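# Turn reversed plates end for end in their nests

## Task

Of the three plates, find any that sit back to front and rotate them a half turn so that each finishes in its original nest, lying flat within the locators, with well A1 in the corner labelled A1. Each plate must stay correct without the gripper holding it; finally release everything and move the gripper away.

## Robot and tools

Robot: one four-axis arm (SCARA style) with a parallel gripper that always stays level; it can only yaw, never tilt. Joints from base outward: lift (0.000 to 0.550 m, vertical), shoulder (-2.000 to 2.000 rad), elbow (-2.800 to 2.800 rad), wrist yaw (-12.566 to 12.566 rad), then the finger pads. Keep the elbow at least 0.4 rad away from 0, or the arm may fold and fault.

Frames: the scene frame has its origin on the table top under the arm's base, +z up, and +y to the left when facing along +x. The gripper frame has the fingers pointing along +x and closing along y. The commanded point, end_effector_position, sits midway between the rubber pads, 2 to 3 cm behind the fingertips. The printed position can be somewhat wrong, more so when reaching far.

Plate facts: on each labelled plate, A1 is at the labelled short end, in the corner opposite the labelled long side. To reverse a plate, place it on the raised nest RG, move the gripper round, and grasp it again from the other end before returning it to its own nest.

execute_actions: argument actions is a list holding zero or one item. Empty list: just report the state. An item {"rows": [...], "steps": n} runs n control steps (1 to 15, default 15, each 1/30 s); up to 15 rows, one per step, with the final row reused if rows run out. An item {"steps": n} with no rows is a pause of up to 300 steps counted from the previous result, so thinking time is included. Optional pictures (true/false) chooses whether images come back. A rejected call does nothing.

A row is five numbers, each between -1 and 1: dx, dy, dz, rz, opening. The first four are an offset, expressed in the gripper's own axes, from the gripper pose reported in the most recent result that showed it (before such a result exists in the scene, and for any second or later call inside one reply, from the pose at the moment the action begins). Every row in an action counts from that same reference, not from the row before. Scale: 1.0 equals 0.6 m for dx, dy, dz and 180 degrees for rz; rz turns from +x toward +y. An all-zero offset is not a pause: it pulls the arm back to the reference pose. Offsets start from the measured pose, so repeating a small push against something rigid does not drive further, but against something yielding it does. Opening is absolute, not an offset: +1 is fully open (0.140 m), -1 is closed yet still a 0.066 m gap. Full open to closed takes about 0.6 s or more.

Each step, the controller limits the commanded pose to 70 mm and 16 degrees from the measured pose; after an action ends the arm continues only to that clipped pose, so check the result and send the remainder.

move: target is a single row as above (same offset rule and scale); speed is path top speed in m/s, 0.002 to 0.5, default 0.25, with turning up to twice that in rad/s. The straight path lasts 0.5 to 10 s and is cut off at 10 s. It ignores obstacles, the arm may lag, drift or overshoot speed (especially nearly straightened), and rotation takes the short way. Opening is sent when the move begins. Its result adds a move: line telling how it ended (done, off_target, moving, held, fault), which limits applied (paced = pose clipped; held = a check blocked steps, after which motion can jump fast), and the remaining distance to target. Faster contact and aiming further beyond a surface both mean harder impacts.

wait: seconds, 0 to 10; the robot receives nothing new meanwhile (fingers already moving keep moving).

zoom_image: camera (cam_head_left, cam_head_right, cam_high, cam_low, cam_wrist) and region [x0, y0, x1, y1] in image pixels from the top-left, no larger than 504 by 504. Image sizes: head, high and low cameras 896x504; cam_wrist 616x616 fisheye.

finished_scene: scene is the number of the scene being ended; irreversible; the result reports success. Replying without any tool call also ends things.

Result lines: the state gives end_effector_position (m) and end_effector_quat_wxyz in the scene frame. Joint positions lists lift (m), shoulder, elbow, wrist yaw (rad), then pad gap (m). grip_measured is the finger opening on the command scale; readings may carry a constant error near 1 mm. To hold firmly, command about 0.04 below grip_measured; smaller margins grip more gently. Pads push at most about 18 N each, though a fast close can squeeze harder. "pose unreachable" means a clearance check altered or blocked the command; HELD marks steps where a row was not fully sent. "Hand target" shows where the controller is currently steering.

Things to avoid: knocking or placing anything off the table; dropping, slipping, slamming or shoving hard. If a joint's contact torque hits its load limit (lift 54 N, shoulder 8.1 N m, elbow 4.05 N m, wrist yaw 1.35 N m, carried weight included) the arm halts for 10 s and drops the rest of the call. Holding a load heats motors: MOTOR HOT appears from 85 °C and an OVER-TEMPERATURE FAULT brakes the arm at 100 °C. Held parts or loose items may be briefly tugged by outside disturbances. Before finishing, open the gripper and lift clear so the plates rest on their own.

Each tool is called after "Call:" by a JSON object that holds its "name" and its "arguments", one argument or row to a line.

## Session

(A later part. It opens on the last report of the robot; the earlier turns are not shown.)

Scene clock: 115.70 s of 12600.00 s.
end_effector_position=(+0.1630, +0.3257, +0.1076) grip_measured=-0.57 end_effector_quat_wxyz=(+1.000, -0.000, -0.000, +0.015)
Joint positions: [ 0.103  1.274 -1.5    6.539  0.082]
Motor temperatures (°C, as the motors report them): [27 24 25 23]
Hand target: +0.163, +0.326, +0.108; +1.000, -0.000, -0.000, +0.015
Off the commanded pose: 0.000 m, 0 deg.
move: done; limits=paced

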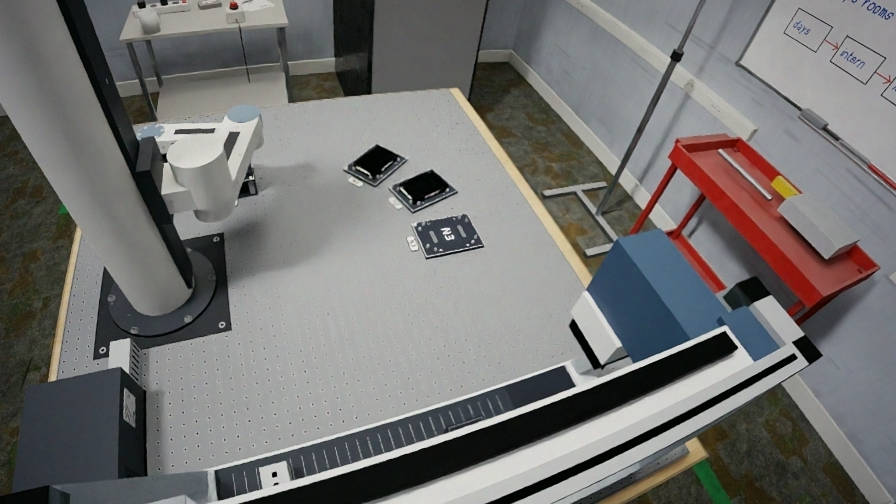

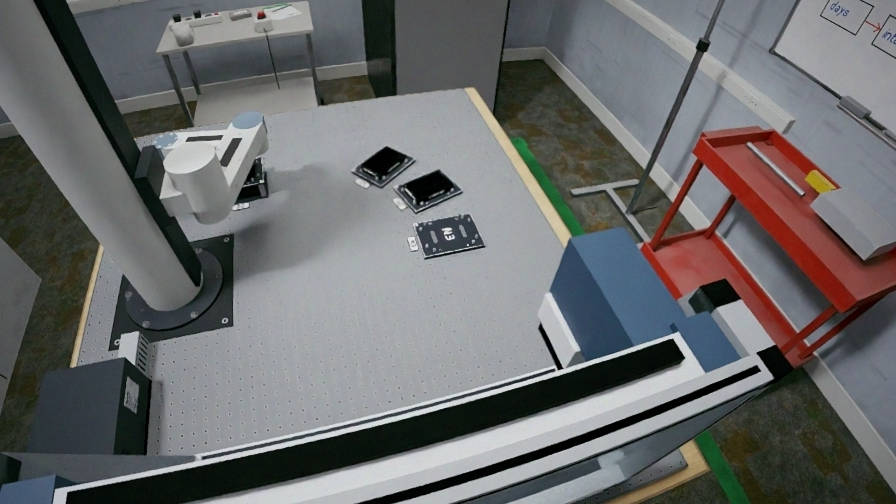

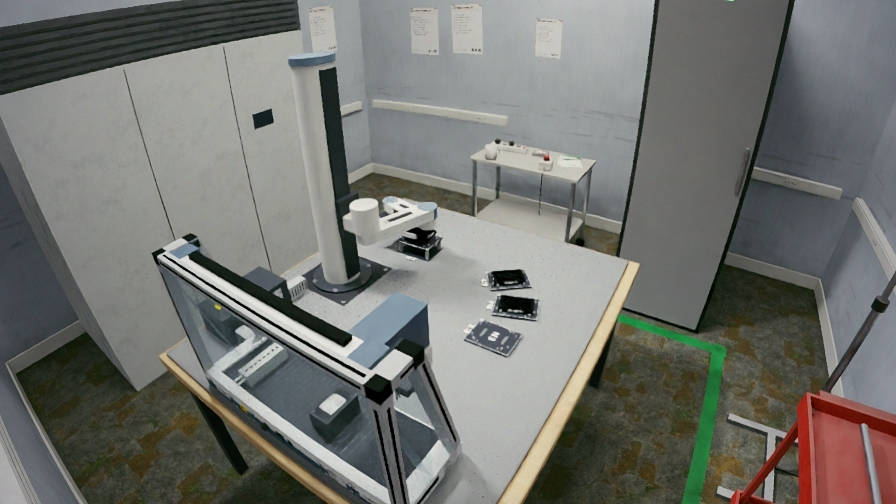

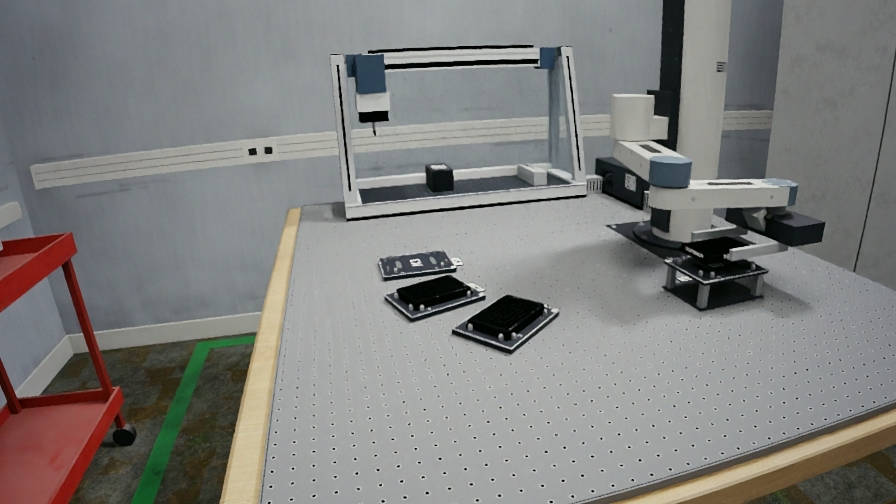

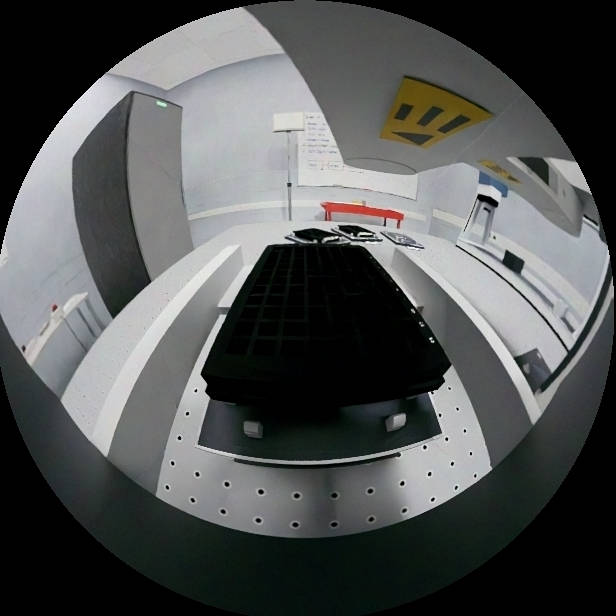

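Call:
{"name": "execute_actions", "arguments": {
  "actions": [
    {"rows":[[0.0004,0.0005,-0.005,0,-0.615],[0.0004,0.0005,-0.01,0,-0.615],[0.0004,0.0005,-0.015,0,-0.615],[0.0004,0.0005,-0.02,0,-0.615],[0.0004,0.0005,-0.025,0,-0.615]],"steps":12}
  ],
  "pictures": false
}}

Call:
{"name": "move", "arguments": {
  "target": [0,0,-0.017,0,-0.615],
  "speed": 0.012
}}

Call:
{"name": "zoom_image", "arguments": {
  "camera": "cam_wrist",
  "region": [150,230,490,480]
}}

Scene clock: 119.93 s of 12600.00 s.
end_effector_position=(+0.1631, +0.3259, +0.0926) grip_measured=-0.57 end_effector_quat_wxyz=(+1.000, -0.000, -0.000, +0.015)
Joint positions: [ 0.088  1.274 -1.501  6.54   0.082]
Motor temperatures (°C, as the motors report them): [27 24 25 23]
Hand target: +0.163, +0.326, +0.093; +1.000, -0.000, -0.000, +0.015
Off the commanded pose: 0.000 m, 0 deg.
Steps of this call (steps 1 to 90: nothing new was sent; then 0.83 s passed at rest; steps 91 to 102: all 12 steps of this action). Readings (end_effector_position):
91: (+0.1630, +0.3256, +0.1076)
92: (+0.1630, +0.3257, +0.1066)
94: (+0.1631, +0.3259, +0.1007)
98: (+0.1631, +0.3259, +0.0924)
102: the state above

Scene clock: 121.23 s of 12600.00 s.
end_effector_position=(+0.1631, +0.3259, +0.0824) grip_measured=-0.57 end_effector_quat_wxyz=(+1.000, -0.000, -0.000, +0.015)
Joint positions: [ 0.077  1.274 -1.501  6.54   0.082]
Motor temperatures (°C, as the motors report them): [27 24 25 23]
Hand target: +0.163, +0.326, +0.082; +1.000, -0.000, -0.000, +0.015
Off the commanded pose: 0.000 m, 0 deg.
move: done

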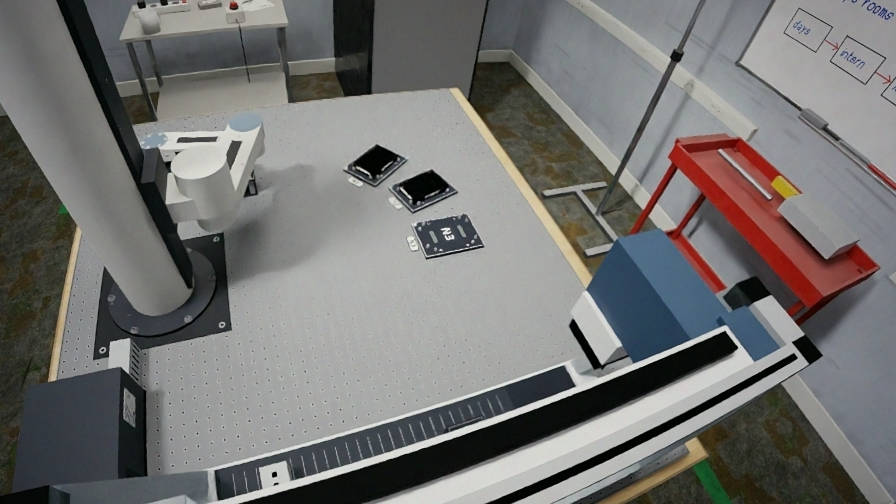

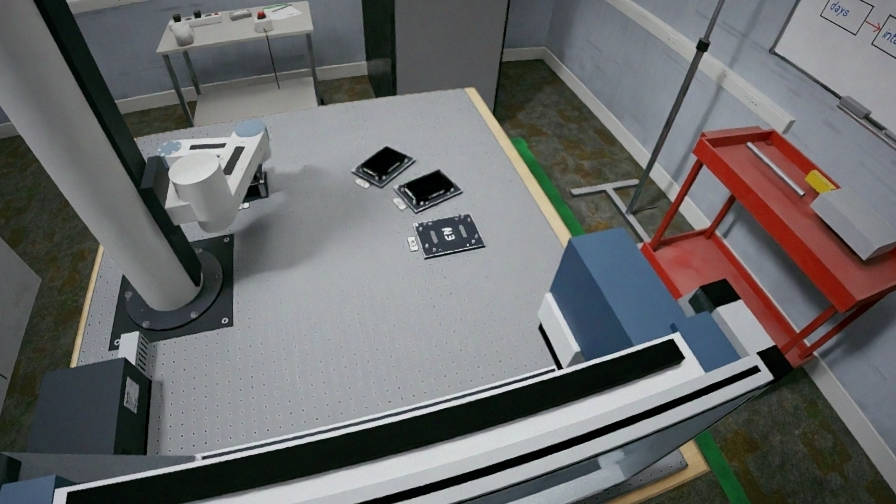

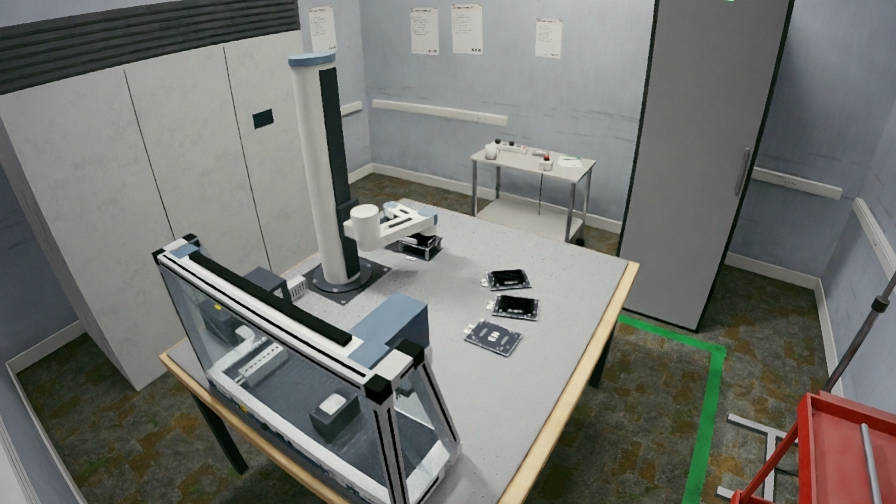

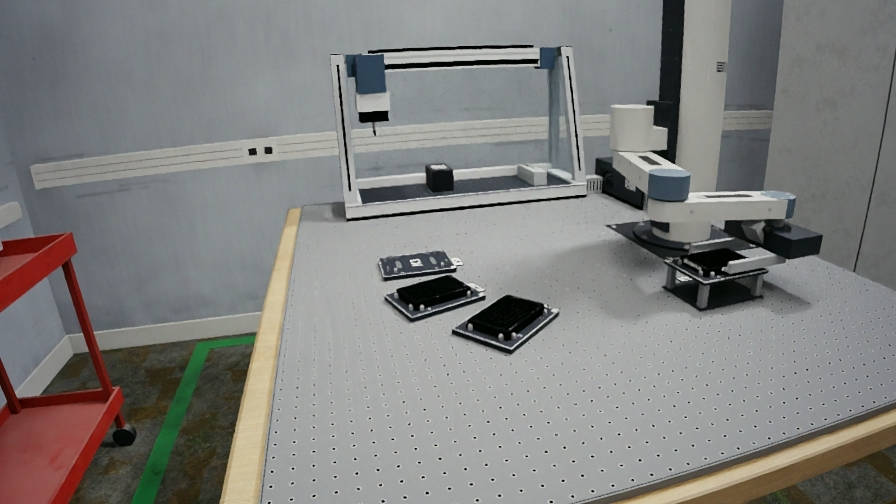

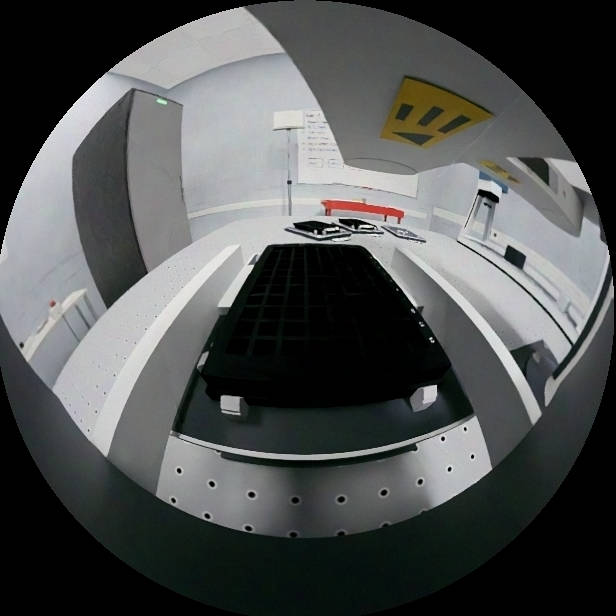

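Region (150, 230, 490, 480) of cam_wrist's 616x616 image, scaled by 1.482, with more detail than that image has; it fills the top 371 rows of this view, and the rest is white.

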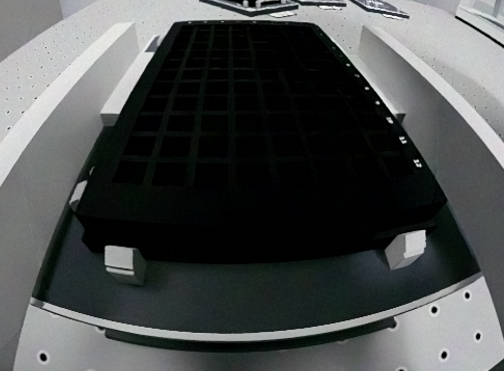

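Call:
{"name": "execute_actions", "arguments": {
  "actions": [
    {"rows":[[0,0,0,0,-0.56],[0,0,0,0,-0.5],[0,0,0,0,0],[0,0,0,0,0],[0,0,0,0,0],[0,0,0,0,0],[0,0,0,0,0],[0,0,0.01,0,0],[0,0,0.025,0,0],[0.0085,0.0004,0.05,-0.003,0]],"steps":15}
  ],
  "pictures": false
}}

Call:
{"name": "move", "arguments": {
  "target": [0,0,0,-0.997,0],
  "speed": 0.5
}}

Call:
{"name": "move", "arguments": {
  "target": [0,0,-0.05,0,0],
  "speed": 0.06
}}

Call:
{"name": "zoom_image", "arguments": {
  "camera": "cam_wrist",
  "region": [150,230,490,480]
}}

Scene clock: 128.90 s of 12600.00 s.
end_effector_position=(+0.1676, +0.3262, +0.1116) grip_measured=+0.00 end_effector_quat_wxyz=(+1.000, -0.000, -0.000, +0.010)
Joint positions: [ 0.107  1.259 -1.499  6.543  0.103]
Motor temperatures (°C, as the motors report them): [27 24 25 23]
Hand target: +0.168, +0.326, +0.112; +1.000, -0.000, -0.000, +0.010
Off the commanded pose: 0.001 m, 0 deg.
Steps of this call (steps 1 to 90: nothing new was sent; then 4.17 s passed at rest; steps 91 to 105: all 15 steps of this action). Readings (end_effector_position):
91: (+0.1631, +0.3259, +0.0824)
92: (+0.1631, +0.3259, +0.0824)
94: (+0.1631, +0.3259, +0.0824)
98: (+0.1631, +0.3259, +0.0824)
105: the state above

Scene clock: 132.70 s of 12600.00 s.
end_effector_position=(+0.1683, +0.3264, +0.1124) grip_measured=+0.00 end_effector_quat_wxyz=(-0.014, +0.000, +0.000, +1.000)
Joint positions: [ 0.107  0.45  -1.503  4.223  0.103]
Motor temperatures (°C, as the motors report them): [27 24 25 23]
Hand target: +0.168, +0.326, +0.112; -0.014, +0.000, +0.000, +1.000
Off the commanded pose: 0.000 m, 0 deg.
move: done

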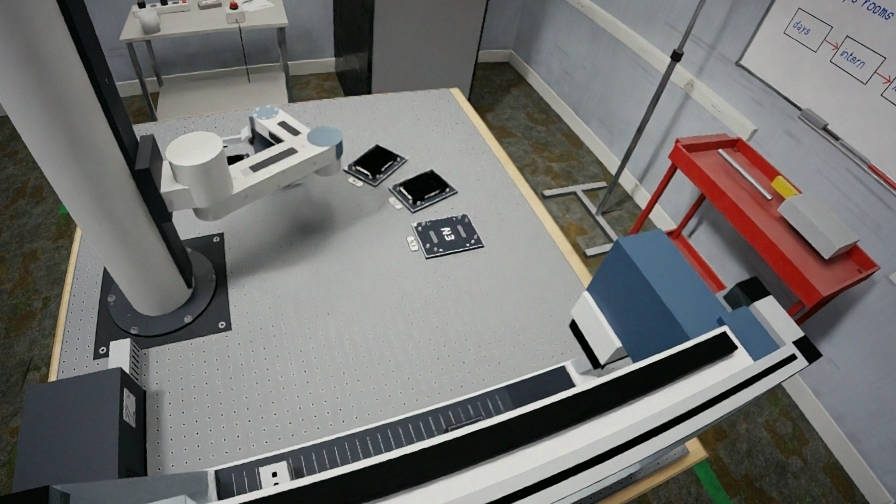

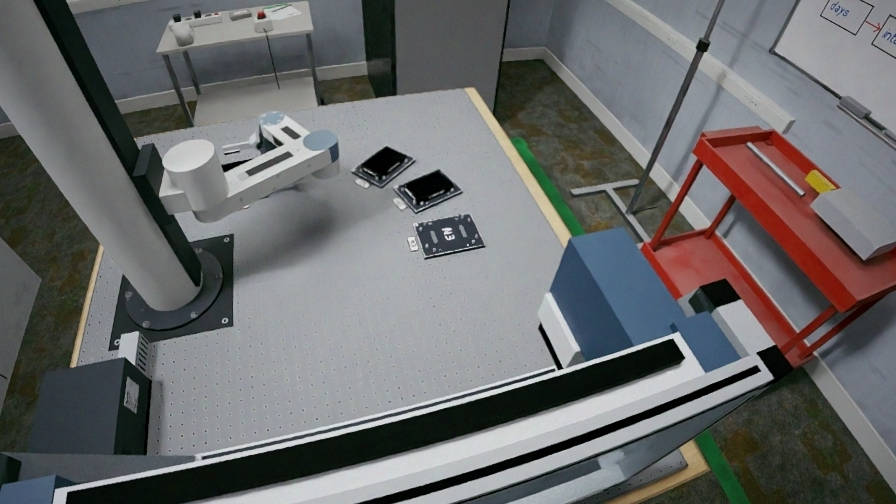

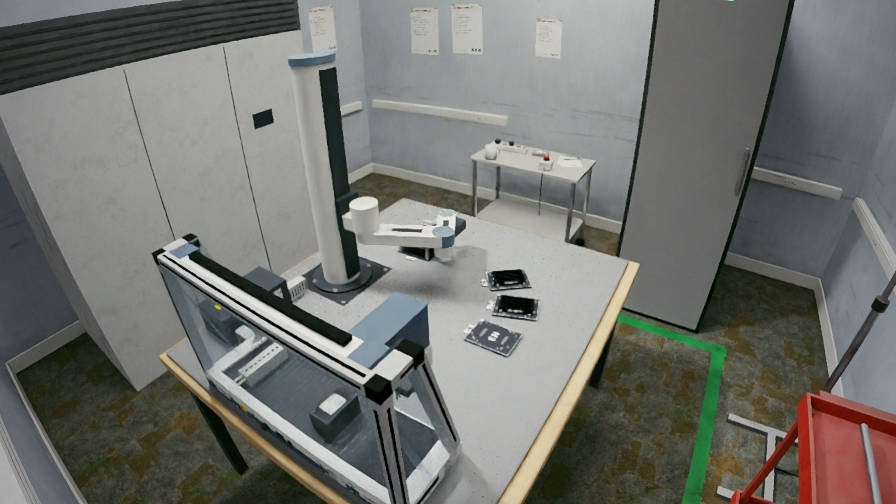

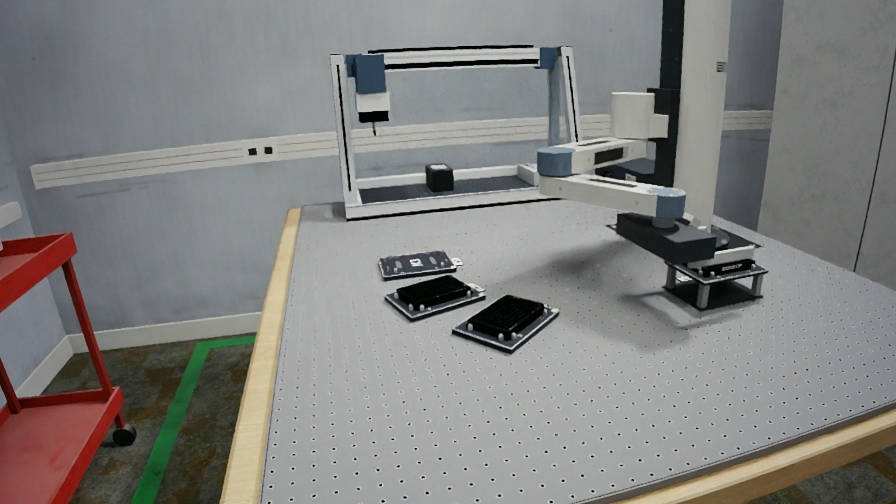

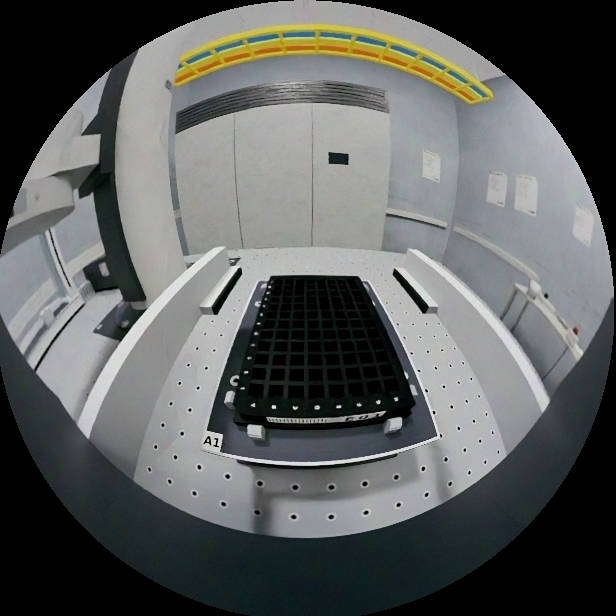

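Scene clock: 133.47 s of 12600.00 s.
end_effector_position=(+0.1683, +0.3264, +0.0823) grip_measured=+0.00 end_effector_quat_wxyz=(-0.014, +0.000, +0.000, +1.000)
Joint positions: [ 0.077  0.45  -1.503  4.223  0.103]
Motor temperatures (°C, as the motors report them): [27 24 25 23]
Hand target: +0.168, +0.326, +0.082; -0.014, +0.000, +0.000, +1.000
Off the commanded pose: 0.000 m, 0 deg.
move: done

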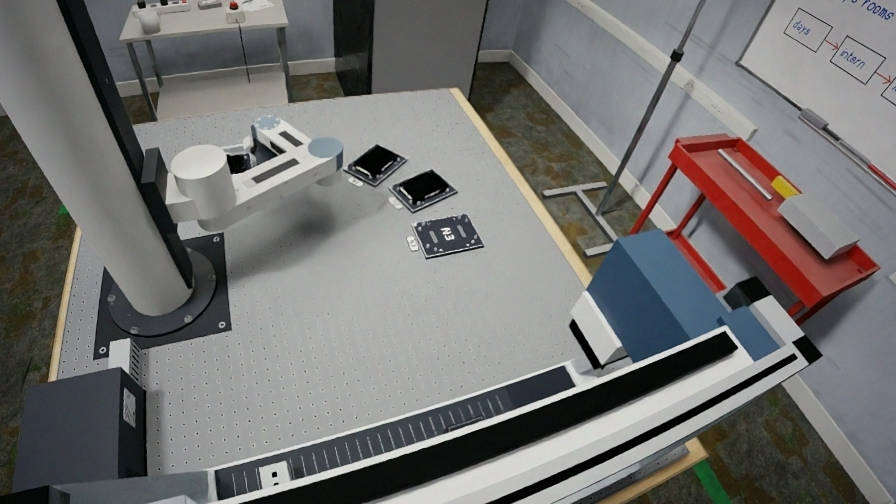

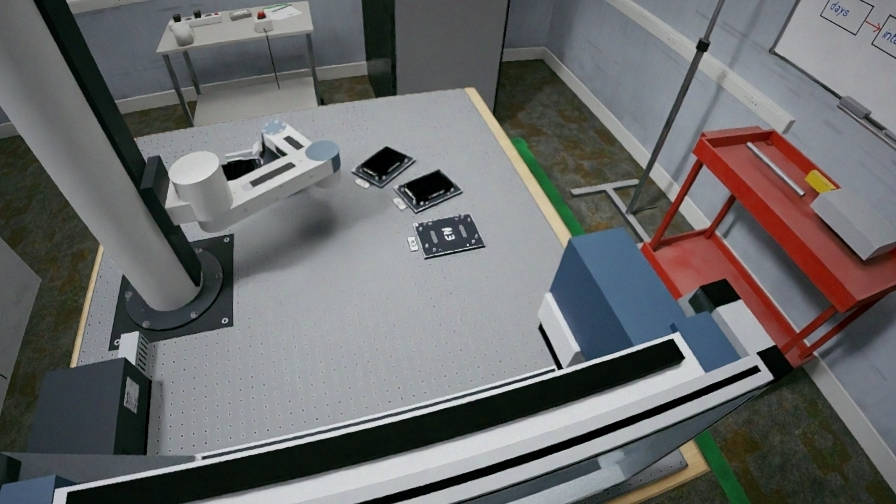

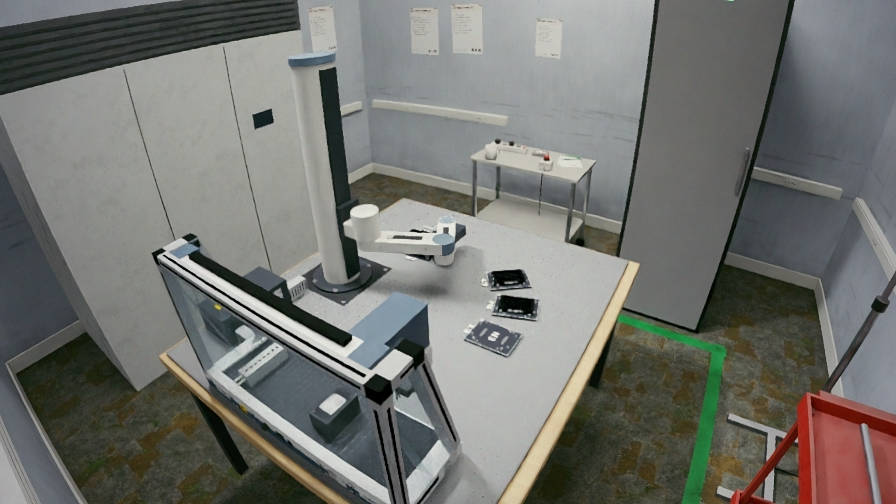

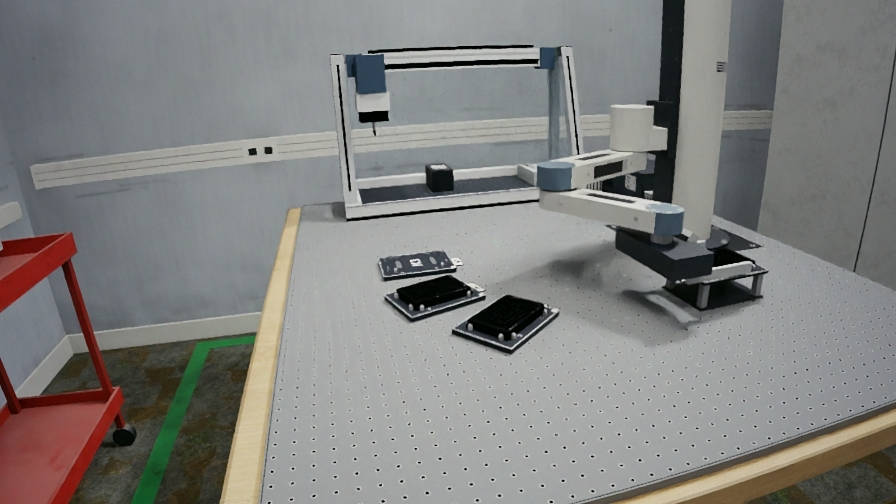

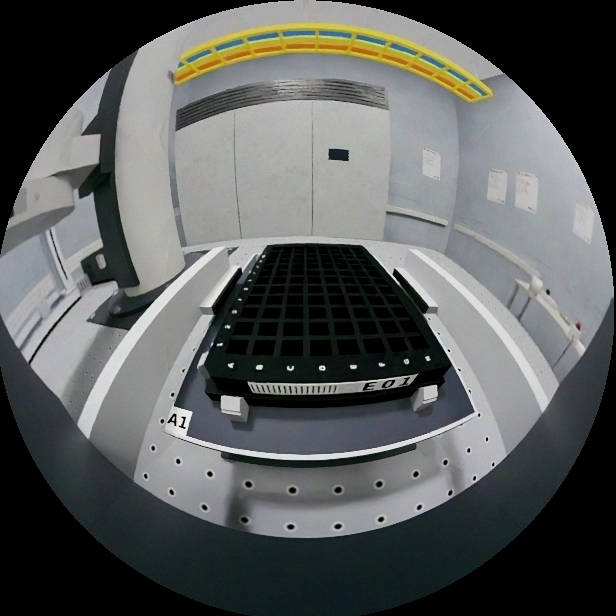

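Region (150, 230, 490, 480) of cam_wrist's 616x616 image, scaled by 1.482, with more detail than that image has; it fills the top 371 rows of this view, and the rest is white.

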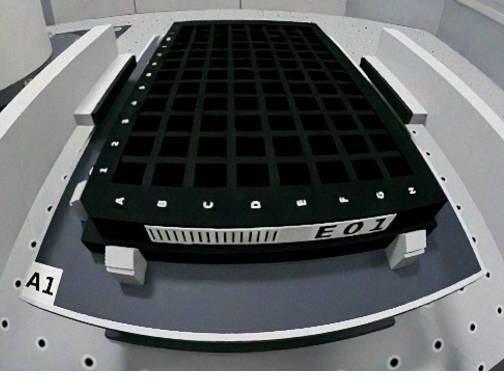

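Call:
{"name": "execute_actions", "arguments": {
  "actions": [
    {"rows":[[0,0,0,0,-0.45],[0,0,0,0,-0.45],[0,0,0,0,-0.45],[0,0,0,0,-0.45],[0,0,0,0,-0.47],[0,0,0,0,-0.49],[0,0,0,0,-0.51],[0,0,0,0,-0.53],[0,0,0,0,-0.55],[0,0,0,0,-0.57],[0,0,0,0,-0.59],[0,0,0,0,-0.615]],"steps":15}
  ],
  "pictures": false
}}

Call:
{"name": "move", "arguments": {
  "target": [0,0,0.05,0,-0.615],
  "speed": 0.08
}}

Call:
{"name": "move", "arguments": {
  "target": [-0.881,0.588,-0.05,0.9903,-0.615],
  "speed": 0.5
}}

Scene clock: 138.17 s of 12600.00 s.
end_effector_position=(+0.1683, +0.3264, +0.0823) grip_measured=-0.57 end_effector_quat_wxyz=(-0.014, +0.000, +0.000, +1.000)
Joint positions: [ 0.077  0.45  -1.503  4.223  0.082]
Motor temperatures (°C, as the motors report them): [27 24 25 23]
Hand target: +0.168, +0.326, +0.082; -0.014, +0.000, +0.000, +1.000
Off the commanded pose: 0.000 m, 0 deg.
Steps of this call (steps 1 to 90: nothing new was sent; then 1.20 s passed at rest; steps 91 to 105: all 15 steps of this action). Readings (end_effector_position):
91: (+0.1683, +0.3264, +0.0823)
92: (+0.1683, +0.3264, +0.0823)
94: (+0.1683, +0.3264, +0.0823)
98: (+0.1683, +0.3264, +0.0823)
105: the state above

Scene clock: 139.13 s of 12600.00 s.
end_effector_position=(+0.1683, +0.3264, +0.1124) grip_measured=-0.57 end_effector_quat_wxyz=(-0.014, +0.000, +0.000, +1.000)
Joint positions: [ 0.107  0.45  -1.503  4.223  0.082]
Motor temperatures (°C, as the motors report them): [27 24 25 23]
Hand target: +0.168, +0.326, +0.112; -0.014, +0.000, +0.000, +1.000
Off the commanded pose: 0.000 m, 0 deg.
move: done

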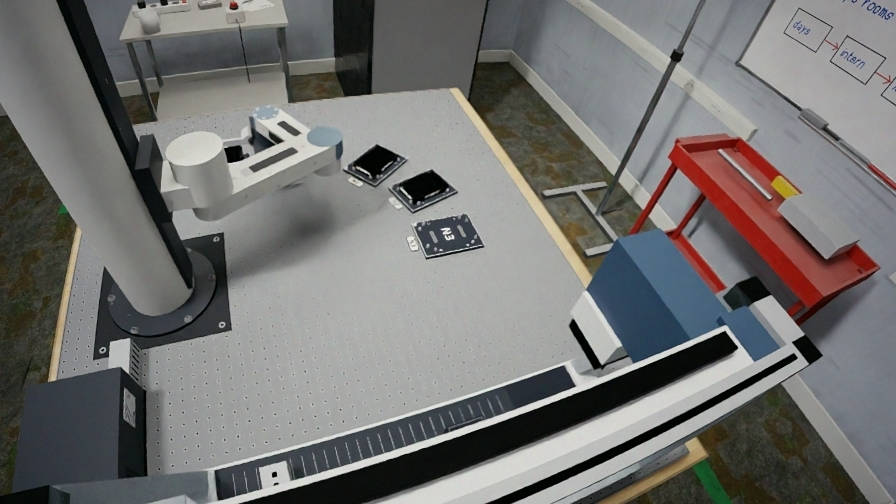

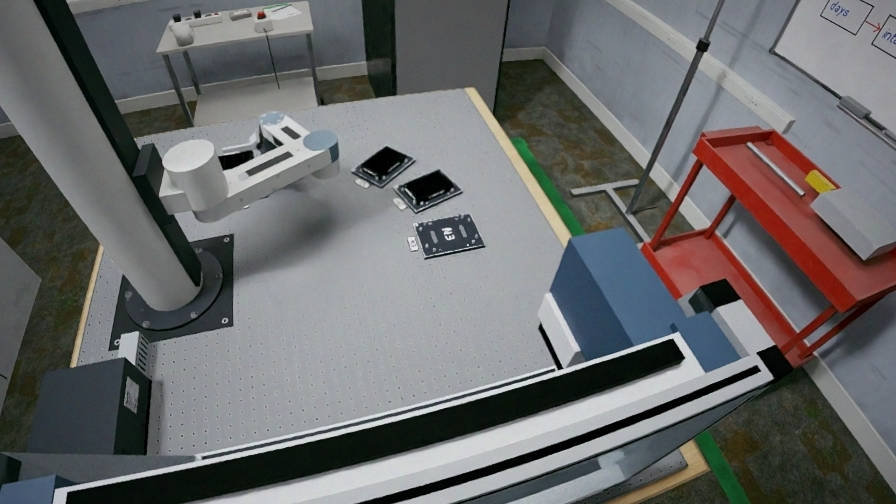

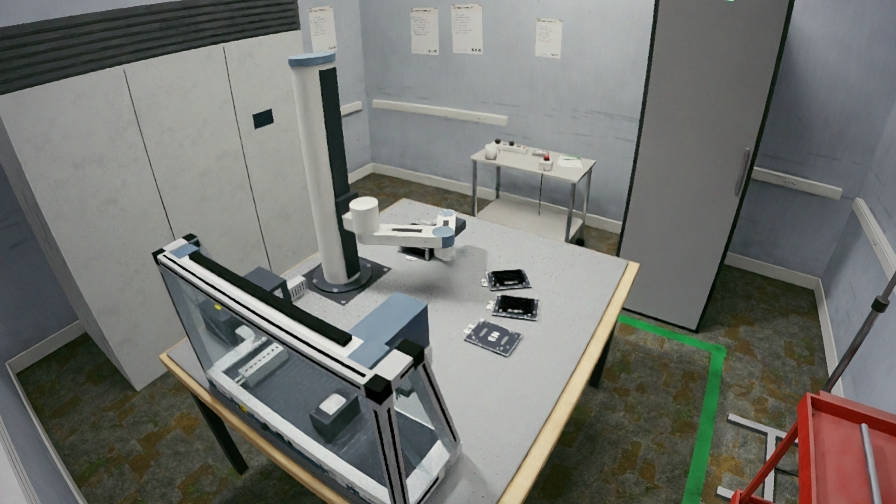

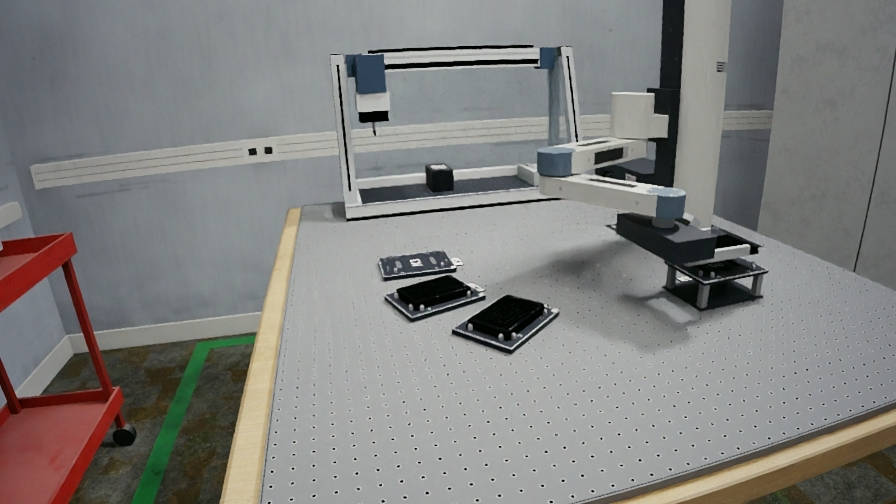

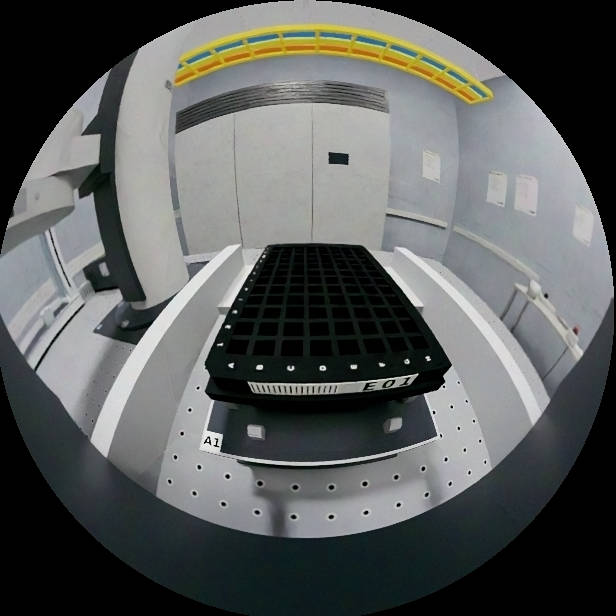

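Scene clock: 142.73 s of 12600.00 s.
end_effector_position=(+0.7070, -0.0112, +0.0824) grip_measured=-0.57 end_effector_quat_wxyz=(+1.000, -0.000, -0.000, -0.001)
Joint positions: [ 0.077 -0.679 -1.703  8.663  0.082]
Motor temperatures (°C, as the motors report them): [27 24 25 23]
Hand target: +0.707, -0.011, +0.082; +1.000, -0.000, -0.000, -0.001
Off the commanded pose: 0.000 m, 0 deg.
move: done

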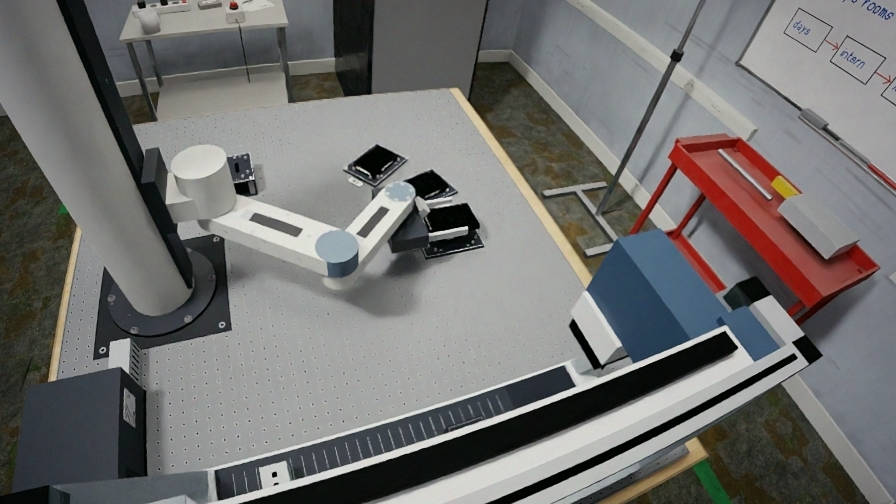

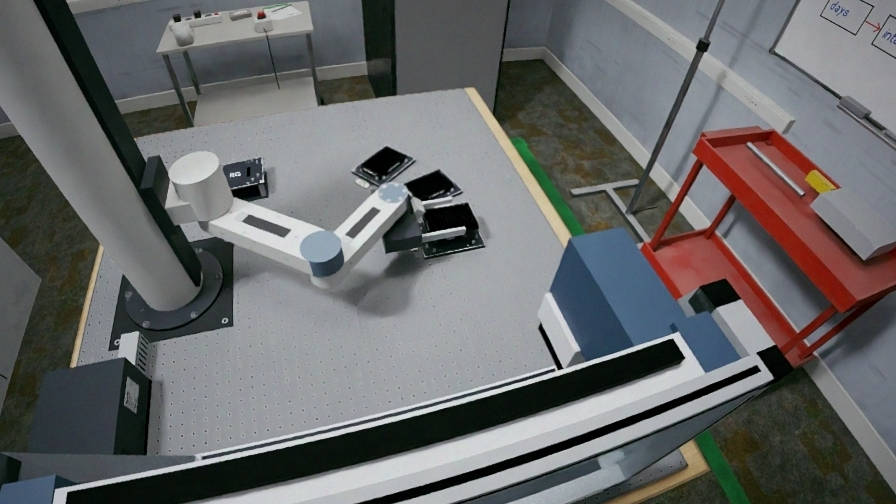

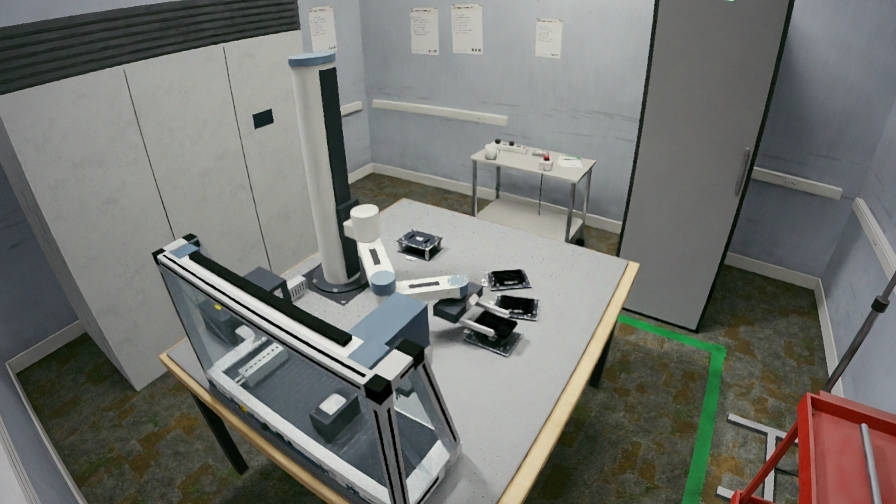

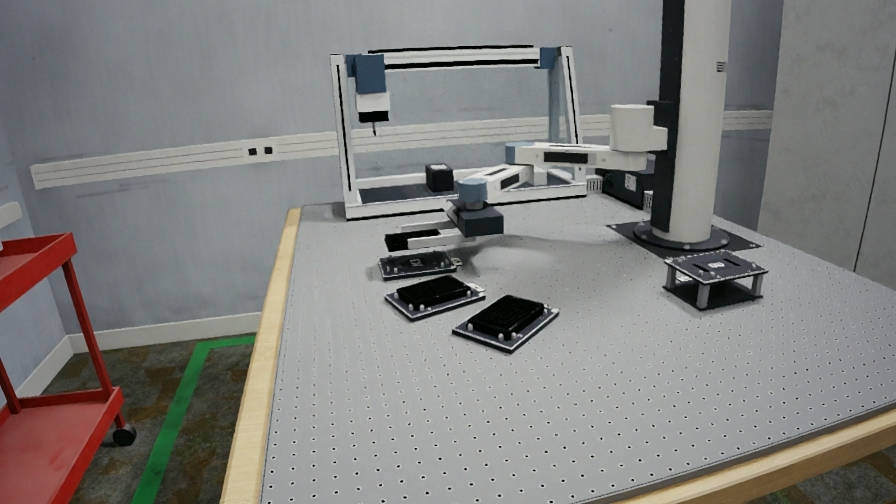

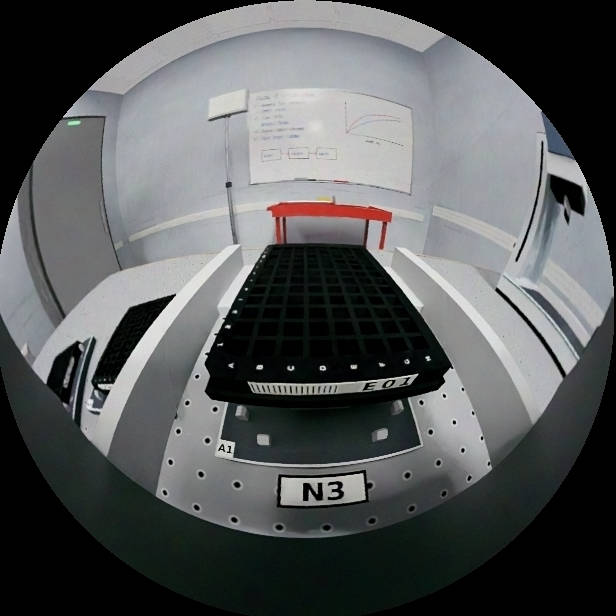

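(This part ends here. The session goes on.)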